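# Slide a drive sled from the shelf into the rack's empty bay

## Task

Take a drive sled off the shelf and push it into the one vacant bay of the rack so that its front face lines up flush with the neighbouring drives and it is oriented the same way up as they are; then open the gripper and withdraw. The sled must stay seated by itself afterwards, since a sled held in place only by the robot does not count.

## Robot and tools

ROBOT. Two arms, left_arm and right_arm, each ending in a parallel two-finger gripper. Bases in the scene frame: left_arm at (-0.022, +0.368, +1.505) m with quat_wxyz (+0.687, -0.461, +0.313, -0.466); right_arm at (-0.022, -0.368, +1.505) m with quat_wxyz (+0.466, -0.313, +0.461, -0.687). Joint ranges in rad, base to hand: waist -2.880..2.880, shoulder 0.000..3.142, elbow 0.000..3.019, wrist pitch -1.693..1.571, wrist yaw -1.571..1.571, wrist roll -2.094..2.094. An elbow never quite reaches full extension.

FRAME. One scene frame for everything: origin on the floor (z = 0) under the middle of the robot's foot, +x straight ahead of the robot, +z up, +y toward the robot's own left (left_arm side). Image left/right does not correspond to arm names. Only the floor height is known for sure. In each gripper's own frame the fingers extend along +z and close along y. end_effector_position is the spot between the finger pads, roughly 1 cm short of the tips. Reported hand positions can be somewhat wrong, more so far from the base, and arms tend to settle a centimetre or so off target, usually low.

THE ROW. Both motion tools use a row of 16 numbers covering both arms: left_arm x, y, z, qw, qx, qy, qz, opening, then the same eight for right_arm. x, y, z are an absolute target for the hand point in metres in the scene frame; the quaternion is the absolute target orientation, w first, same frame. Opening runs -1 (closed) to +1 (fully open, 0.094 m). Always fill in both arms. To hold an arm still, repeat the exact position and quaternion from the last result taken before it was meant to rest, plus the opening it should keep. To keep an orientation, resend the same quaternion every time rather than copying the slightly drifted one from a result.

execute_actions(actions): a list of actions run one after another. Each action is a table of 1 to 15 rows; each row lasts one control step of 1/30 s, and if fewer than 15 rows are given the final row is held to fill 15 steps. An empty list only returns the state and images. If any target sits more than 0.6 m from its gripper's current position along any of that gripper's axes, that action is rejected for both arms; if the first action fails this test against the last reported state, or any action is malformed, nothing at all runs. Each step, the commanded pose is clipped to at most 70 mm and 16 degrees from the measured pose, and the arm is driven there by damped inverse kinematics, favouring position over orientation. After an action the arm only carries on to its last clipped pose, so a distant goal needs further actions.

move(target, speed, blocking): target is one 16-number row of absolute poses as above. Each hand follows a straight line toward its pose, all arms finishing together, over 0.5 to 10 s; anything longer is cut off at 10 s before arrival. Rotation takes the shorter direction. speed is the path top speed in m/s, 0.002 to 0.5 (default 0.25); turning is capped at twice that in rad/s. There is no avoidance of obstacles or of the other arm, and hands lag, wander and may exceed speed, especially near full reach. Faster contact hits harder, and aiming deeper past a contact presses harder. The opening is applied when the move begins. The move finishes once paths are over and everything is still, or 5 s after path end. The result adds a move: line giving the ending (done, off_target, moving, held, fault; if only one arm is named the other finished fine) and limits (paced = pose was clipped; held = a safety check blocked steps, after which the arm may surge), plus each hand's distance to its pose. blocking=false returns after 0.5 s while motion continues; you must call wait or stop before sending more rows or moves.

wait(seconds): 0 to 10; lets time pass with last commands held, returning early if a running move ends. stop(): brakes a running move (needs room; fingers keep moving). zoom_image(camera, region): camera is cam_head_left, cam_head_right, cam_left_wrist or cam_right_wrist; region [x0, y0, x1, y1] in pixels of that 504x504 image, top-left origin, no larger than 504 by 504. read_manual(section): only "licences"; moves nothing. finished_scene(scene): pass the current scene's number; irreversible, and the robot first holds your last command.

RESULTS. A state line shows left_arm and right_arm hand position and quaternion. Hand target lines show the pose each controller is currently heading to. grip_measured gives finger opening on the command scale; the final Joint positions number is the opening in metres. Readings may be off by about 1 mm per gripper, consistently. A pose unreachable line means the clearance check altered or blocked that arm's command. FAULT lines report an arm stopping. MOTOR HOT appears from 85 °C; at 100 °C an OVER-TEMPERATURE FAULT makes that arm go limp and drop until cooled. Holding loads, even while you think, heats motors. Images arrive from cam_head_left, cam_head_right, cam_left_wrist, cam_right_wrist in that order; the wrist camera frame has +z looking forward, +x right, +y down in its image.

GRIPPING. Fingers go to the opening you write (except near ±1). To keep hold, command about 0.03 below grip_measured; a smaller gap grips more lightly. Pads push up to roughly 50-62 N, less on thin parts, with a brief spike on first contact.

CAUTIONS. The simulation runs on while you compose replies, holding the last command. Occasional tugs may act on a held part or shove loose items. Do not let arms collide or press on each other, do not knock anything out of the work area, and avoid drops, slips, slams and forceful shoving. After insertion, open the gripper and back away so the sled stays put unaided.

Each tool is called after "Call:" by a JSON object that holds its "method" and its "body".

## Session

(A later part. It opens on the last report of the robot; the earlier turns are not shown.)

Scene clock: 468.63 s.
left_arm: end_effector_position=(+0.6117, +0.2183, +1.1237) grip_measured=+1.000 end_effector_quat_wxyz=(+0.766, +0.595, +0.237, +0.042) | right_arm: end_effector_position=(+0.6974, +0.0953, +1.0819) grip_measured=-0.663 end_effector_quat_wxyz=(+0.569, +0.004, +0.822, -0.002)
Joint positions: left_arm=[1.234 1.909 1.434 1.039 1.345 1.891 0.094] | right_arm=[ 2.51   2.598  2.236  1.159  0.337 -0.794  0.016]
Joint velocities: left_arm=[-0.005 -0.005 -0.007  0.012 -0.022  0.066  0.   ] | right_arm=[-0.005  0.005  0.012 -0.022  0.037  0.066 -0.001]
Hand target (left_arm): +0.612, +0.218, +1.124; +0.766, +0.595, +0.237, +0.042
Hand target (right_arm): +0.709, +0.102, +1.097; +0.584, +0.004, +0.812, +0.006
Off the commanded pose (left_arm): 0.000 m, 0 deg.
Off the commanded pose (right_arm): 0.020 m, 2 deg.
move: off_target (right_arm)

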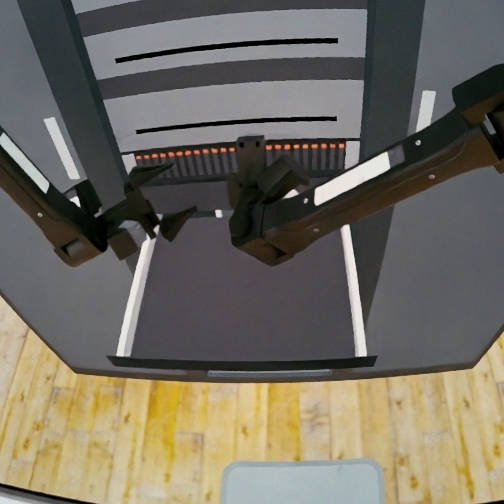

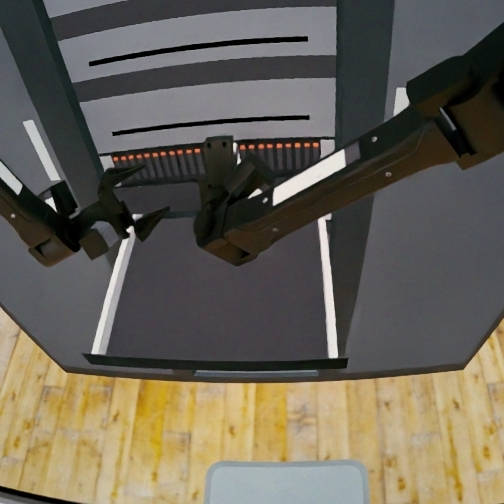

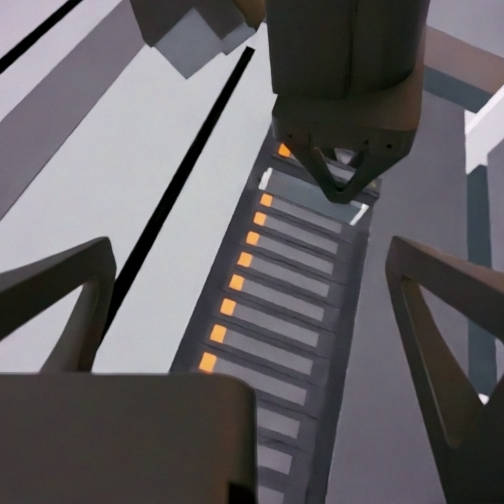

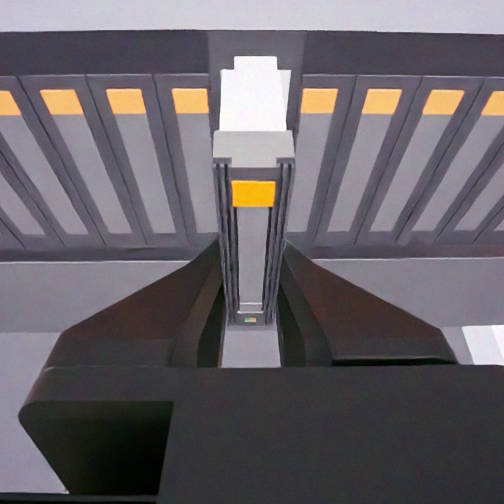

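Release, back off, close, push.

Call:
{"method": "move", "body": {"target": [0.6117,0.2183,1.1237,0.766,0.595,0.237,0.042,1, 0.6974,0.0953,1.082,0.569,0.004,0.822,-0.002,-0.3], "speed": 0.01}}

Call:
{"method": "move", "body": {"target": [0.6117,0.2183,1.1237,0.766,0.595,0.237,0.042,1, 0.65,0.0953,1.09,0.569,0.004,0.822,-0.002,-0.3], "speed": 0.03}}

Call:
{"method": "move", "body": {"target": [0.6117,0.2183,1.1237,0.766,0.595,0.237,0.042,1, 0.685,0.103,1.10,0.575,0.004,0.818,0.004,-1], "speed": 0.015}}

Scene clock: 476.23 s.
left_arm: end_effector_position=(+0.6117, +0.2183, +1.1237) grip_measured=+1.000 end_effector_quat_wxyz=(+0.766, +0.595, +0.237, +0.042) | right_arm: end_effector_position=(+0.6975, +0.0951, +1.0818) grip_measured=-0.301 end_effector_quat_wxyz=(+0.569, +0.004, +0.822, -0.003)
Joint positions: left_arm=[1.234 1.909 1.434 1.039 1.345 1.891 0.094] | right_arm=[ 2.51   2.598  2.236  1.159  0.338 -0.794  0.033]
Joint velocities: left_arm=[-0.005 -0.015 -0.007  0.017  0.007 -0.007  0.   ] | right_arm=[-0.015 -0.005  0.002  0.007 -0.022 -0.037  0.001]
Hand target (left_arm): +0.612, +0.218, +1.124; +0.766, +0.595, +0.237, +0.042
Hand target (right_arm): +0.697, +0.095, +1.082; +0.569, +0.004, +0.822, -0.002
Off the commanded pose (left_arm): 0.000 m, 0 deg.
Off the commanded pose (right_arm): 0.000 m, 0 deg.
move: done

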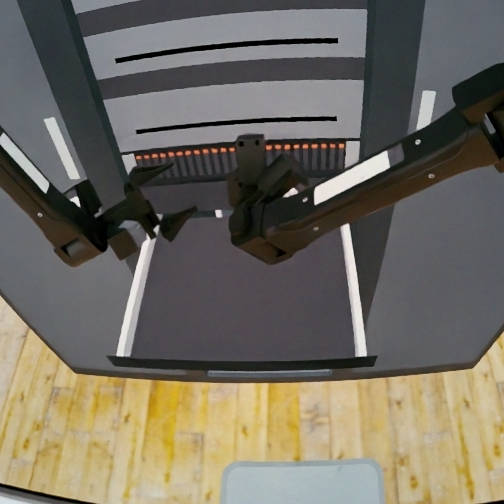

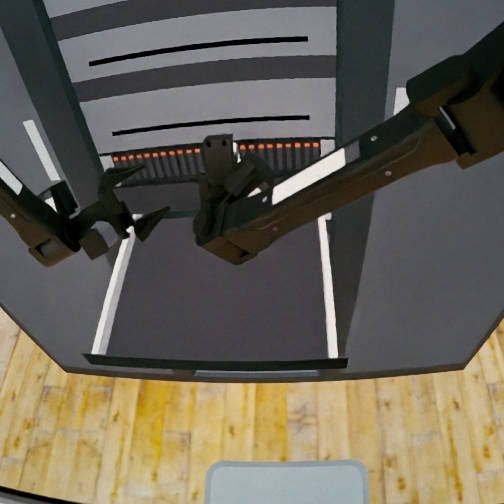

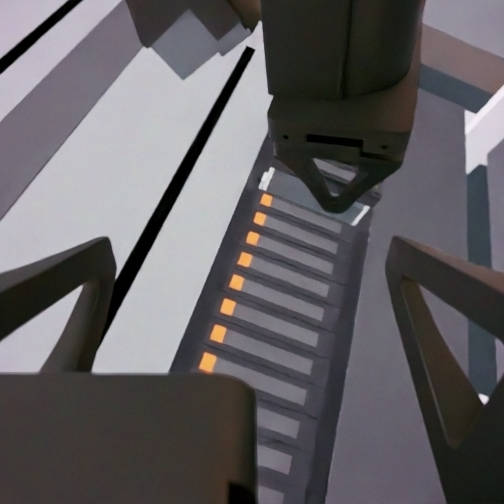

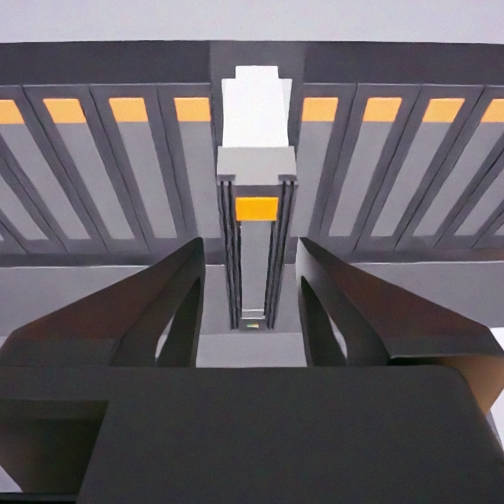

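Scene clock: 478.13 s.
left_arm: end_effector_position=(+0.6117, +0.2183, +1.1237) grip_measured=+1.000 end_effector_quat_wxyz=(+0.766, +0.595, +0.237, +0.042) | right_arm: end_effector_position=(+0.6403, +0.0969, +1.0744) grip_measured=-0.301 end_effector_quat_wxyz=(+0.561, -0.004, +0.828, +0.001)
Joint positions: left_arm=[1.234 1.909 1.434 1.039 1.345 1.891 0.094] | right_arm=[ 2.51   2.582  2.062  1.29   0.341 -0.794  0.033]
Joint velocities: left_arm=[-0.005 -0.005 -0.022 -0.012  0.022 -0.037  0.   ] | right_arm=[-0.005 -0.005  0.002 -0.007 -0.051 -0.007  0.001]
Hand target (left_arm): +0.612, +0.218, +1.124; +0.766, +0.595, +0.237, +0.042
Hand target (right_arm): +0.650, +0.095, +1.090; +0.569, +0.004, +0.822, -0.002
Off the commanded pose (left_arm): 0.000 m, 0 deg.
Off the commanded pose (right_arm): 0.018 m, 2 deg.
move: off_target (right_arm)

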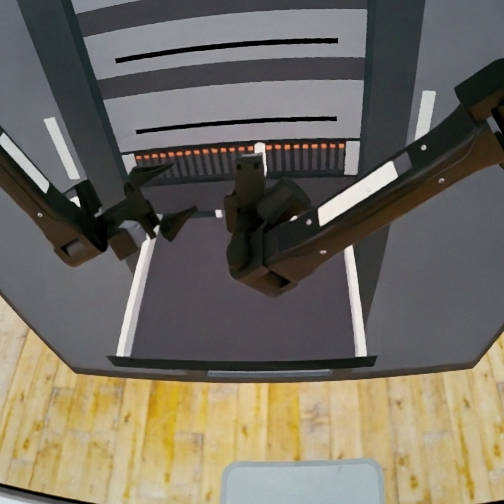

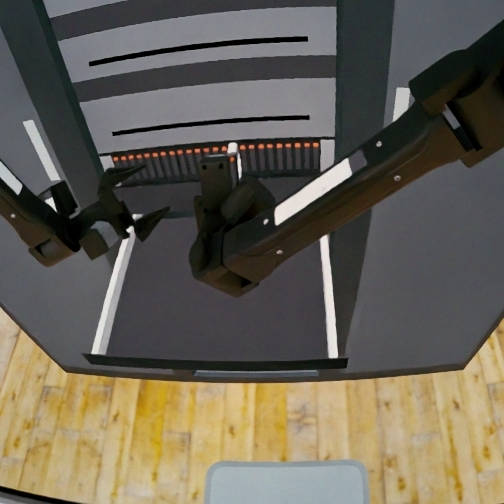

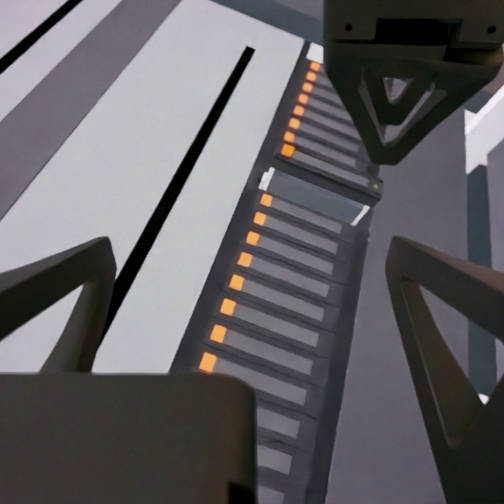

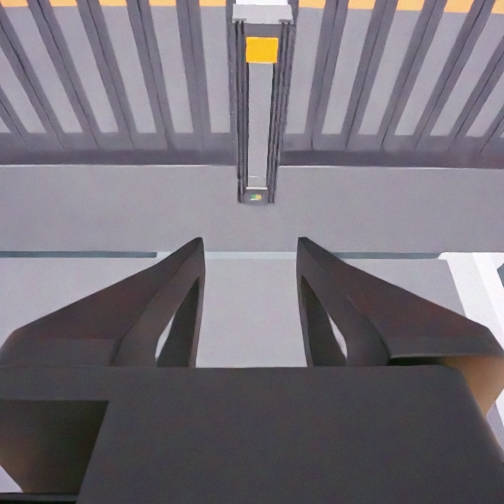

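Scene clock: 481.80 s.
left_arm: end_effector_position=(+0.6117, +0.2183, +1.1237) grip_measured=+1.000 end_effector_quat_wxyz=(+0.766, +0.595, +0.237, +0.042) | right_arm: end_effector_position=(+0.6709, +0.0947, +1.0801) grip_measured=-0.994 end_effector_quat_wxyz=(+0.567, +0.001, +0.824, -0.001)
Joint positions: left_arm=[1.234 1.909 1.434 1.039 1.345 1.891 0.094] | right_arm=[ 2.51   2.582  2.139  1.23   0.336 -0.794  0.   ]
Joint velocities: left_arm=[ 0.015 -0.005  0.002 -0.022 -0.051  0.022  0.   ] | right_arm=[-0.015  0.005  0.002 -0.002 -0.081 -0.007  0.   ]
Hand target (left_arm): +0.612, +0.218, +1.124; +0.766, +0.595, +0.237, +0.042
Hand target (right_arm): +0.685, +0.103, +1.100; +0.575, +0.004, +0.818, +0.004
Off the commanded pose (left_arm): 0.000 m, 0 deg.
Off the commanded pose (right_arm): 0.026 m, 1 deg.
move: off_target (right_arm)

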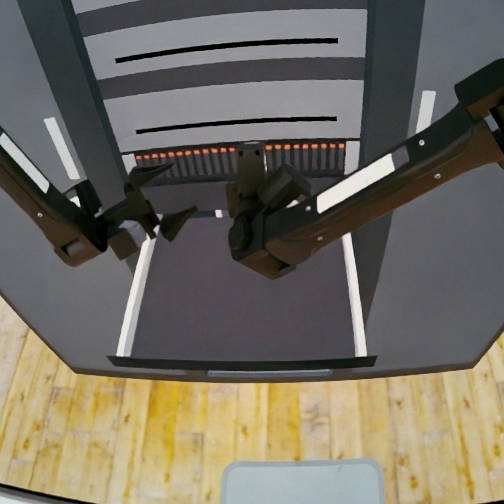

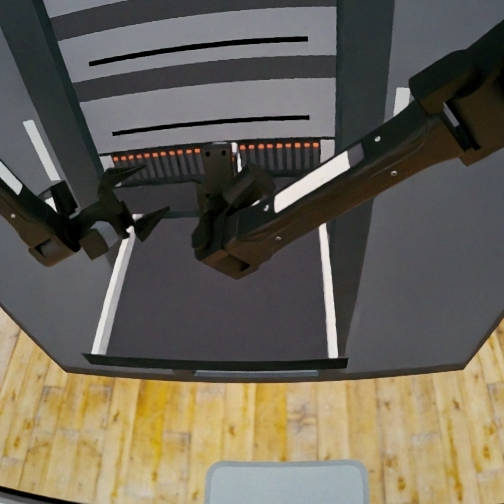

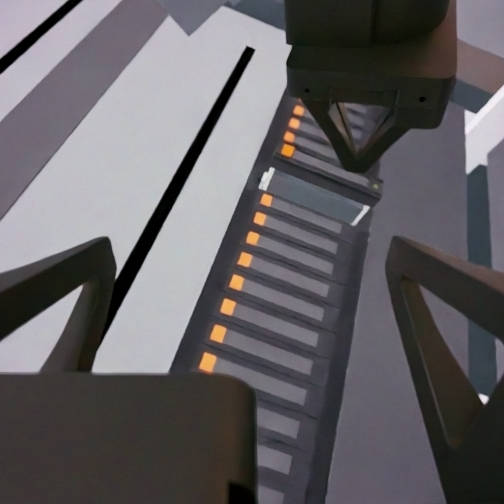

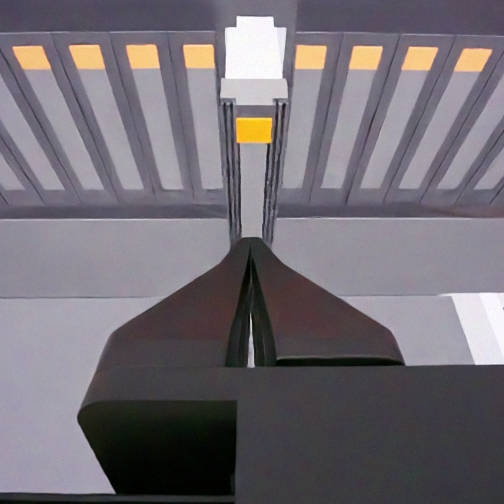

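Call:
{"method": "move", "body": {"target": [0.6117,0.2183,1.1237,0.766,0.595,0.237,0.042,1, 0.72,0.103,1.10,0.575,0.004,0.818,0.004,-1], "speed": 0.01}}

Scene clock: 491.07 s.
left_arm: end_effector_position=(+0.6117, +0.2183, +1.1237) grip_measured=+1.000 end_effector_quat_wxyz=(+0.766, +0.595, +0.237, +0.042) | right_arm: end_effector_position=(+0.7150, +0.0910, +1.0879) grip_measured=-0.994 end_effector_quat_wxyz=(+0.570, +0.003, +0.822, -0.001)
Joint positions: left_arm=[1.234 1.909 1.434 1.039 1.345 1.891 0.094] | right_arm=[ 2.51   2.582  2.255  1.122  0.334 -0.794  0.   ]
Joint velocities: left_arm=[-0.005  0.005 -0.022 -0.012 -0.051  0.051  0.   ] | right_arm=[-0.015  0.005 -0.022  0.007 -0.007  0.007  0.   ]
Hand target (left_arm): +0.612, +0.218, +1.124; +0.766, +0.595, +0.237, +0.042
Hand target (right_arm): +0.720, +0.103, +1.100; +0.575, +0.004, +0.818, +0.004
Off the commanded pose (left_arm): 0.000 m, 0 deg.
Off the commanded pose (right_arm): 0.018 m, 1 deg.
move: off_target (right_arm)

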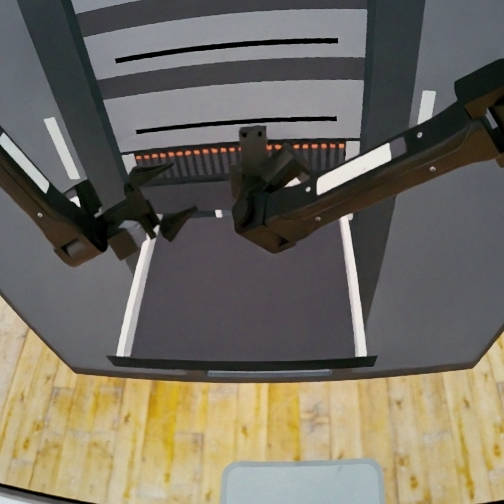

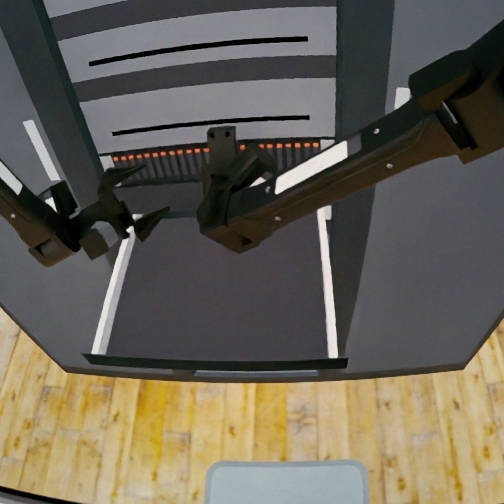

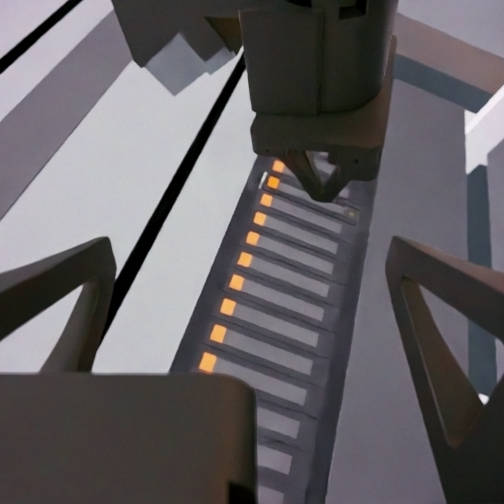

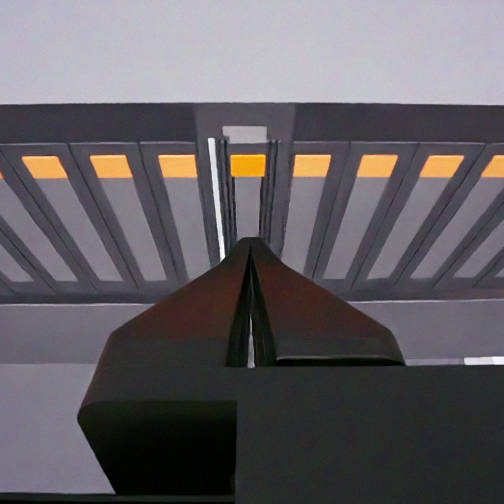

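Call:
{"method": "move", "body": {"target": [0.6117,0.2183,1.1237,0.766,0.595,0.237,0.042,1, 0.64,0.09,1.10,0.575,0.004,0.818,0.0,-1], "speed": 0.05}}

Call:
{"method": "zoom_image", "body": {"camera": "cam_left_wrist", "region": [220, 100, 400, 260]}}

Scene clock: 497.77 s.
left_arm: end_effector_position=(+0.6117, +0.2183, +1.1237) grip_measured=+1.000 end_effector_quat_wxyz=(+0.766, +0.595, +0.237, +0.042) | right_arm: end_effector_position=(+0.6299, +0.0893, +1.0818) grip_measured=-0.994 end_effector_quat_wxyz=(+0.565, -0.003, +0.825, +0.002)
Joint positions: left_arm=[1.234 1.909 1.434 1.039 1.345 1.891 0.094] | right_arm=[ 2.51   2.553  1.988  1.344  0.334 -0.795  0.   ]
Joint velocities: left_arm=[ 0.005  0.005 -0.007 -0.012 -0.022 -0.095  0.   ] | right_arm=[ 0.005 -0.015 -0.002  0.012 -0.037 -0.007  0.   ]
Hand target (left_arm): +0.612, +0.218, +1.124; +0.766, +0.595, +0.237, +0.042
Hand target (right_arm): +0.640, +0.090, +1.100; +0.575, +0.004, +0.818, -0.000
Off the commanded pose (left_arm): 0.000 m, 0 deg.
Off the commanded pose (right_arm): 0.021 m, 2 deg.
move: off_target (right_arm)

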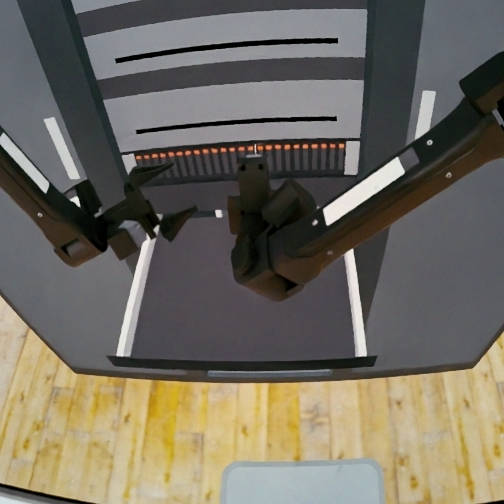

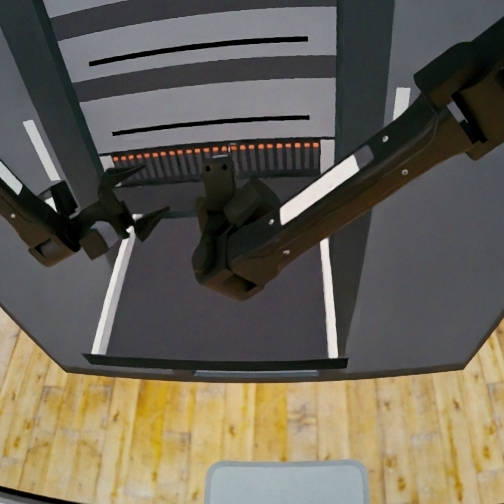

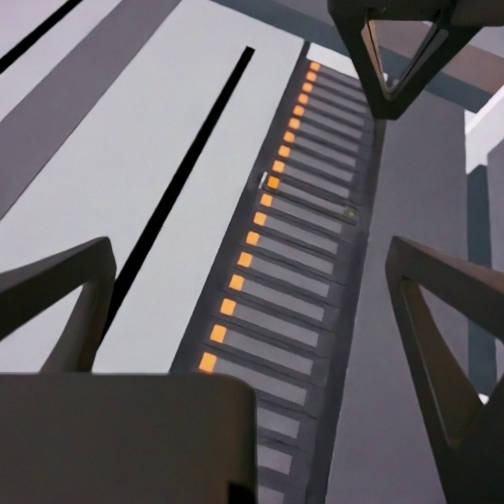

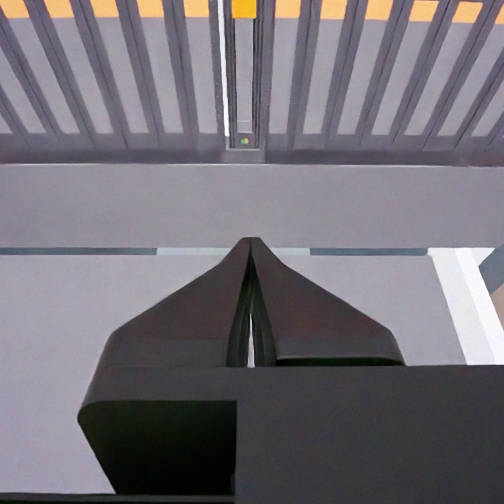

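Region (220, 100, 400, 260) of cam_left_wrist's 504x504 image, scaled by 2.800, with more detail than that image has.

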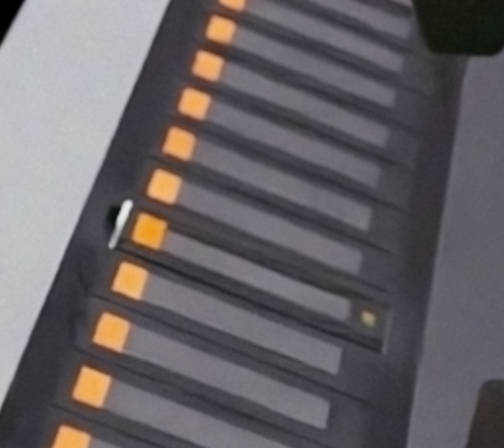

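Call:
{"method": "move", "body": {"target": [0.45,0.3,1.2,0.3,0.675,0.67,0,1, 0.45,-0.25,1.25,0.3,0,0.954,0,1]}}

Call:
{"method": "finished_scene", "body": {"scene": 1}}

Scene clock: 508.00 s.
left_arm: end_effector_position=(+0.4511, +0.3034, +1.1959) grip_measured=+1.000 end_effector_quat_wxyz=(+0.298, +0.682, +0.668, +0.002) | right_arm: end_effector_position=(+0.4561, -0.2469, +1.2570) grip_measured=+1.000 end_effector_quat_wxyz=(+0.310, -0.002, +0.951, +0.001)
Joint positions: left_arm=[1.122 1.178 0.589 0.483 0.103 1.839 0.094] | right_arm=[ 2.43   1.367  0.501  1.113  0.618 -0.504  0.094]
Joint velocities: left_arm=[-0.015 -0.005 -0.007 -0.012  0.007 -0.037  0.   ] | right_arm=[-0.005 -0.005  0.002 -0.017  0.037  0.022  0.   ]
Hand target (left_arm): +0.450, +0.299, +1.201; +0.300, +0.679, +0.670, -0.003
Hand target (right_arm): +0.451, -0.253, +1.251; +0.301, +0.000, +0.954, -0.003
Off the commanded pose (left_arm): 0.005 m, 1 deg.
Off the commanded pose (right_arm): 0.010 m, 1 deg.
move: done

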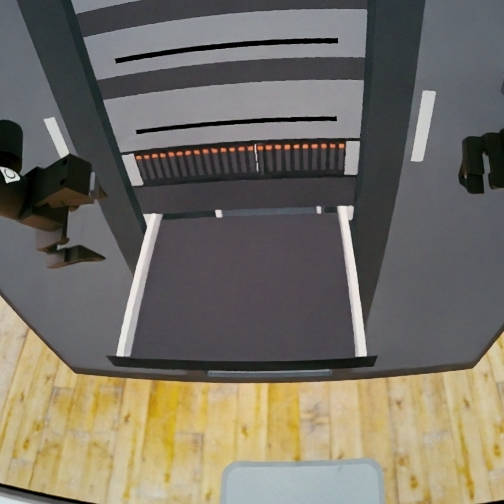

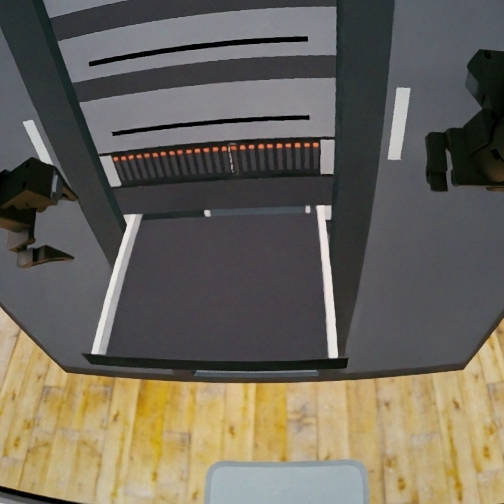

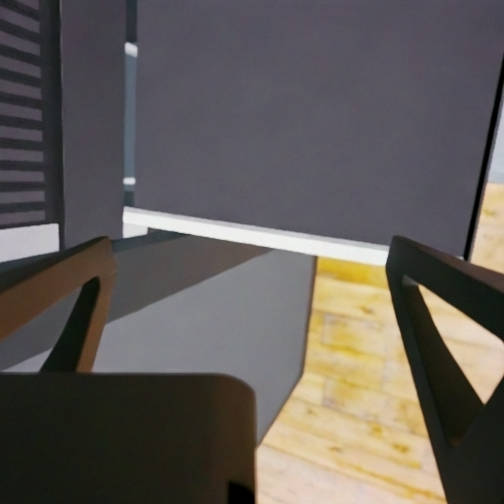

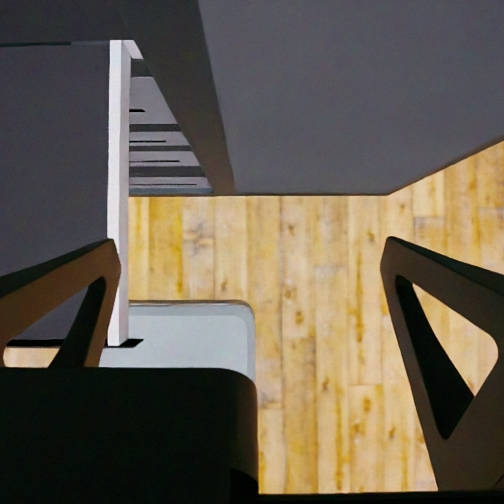

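The scene is finished: the task was done.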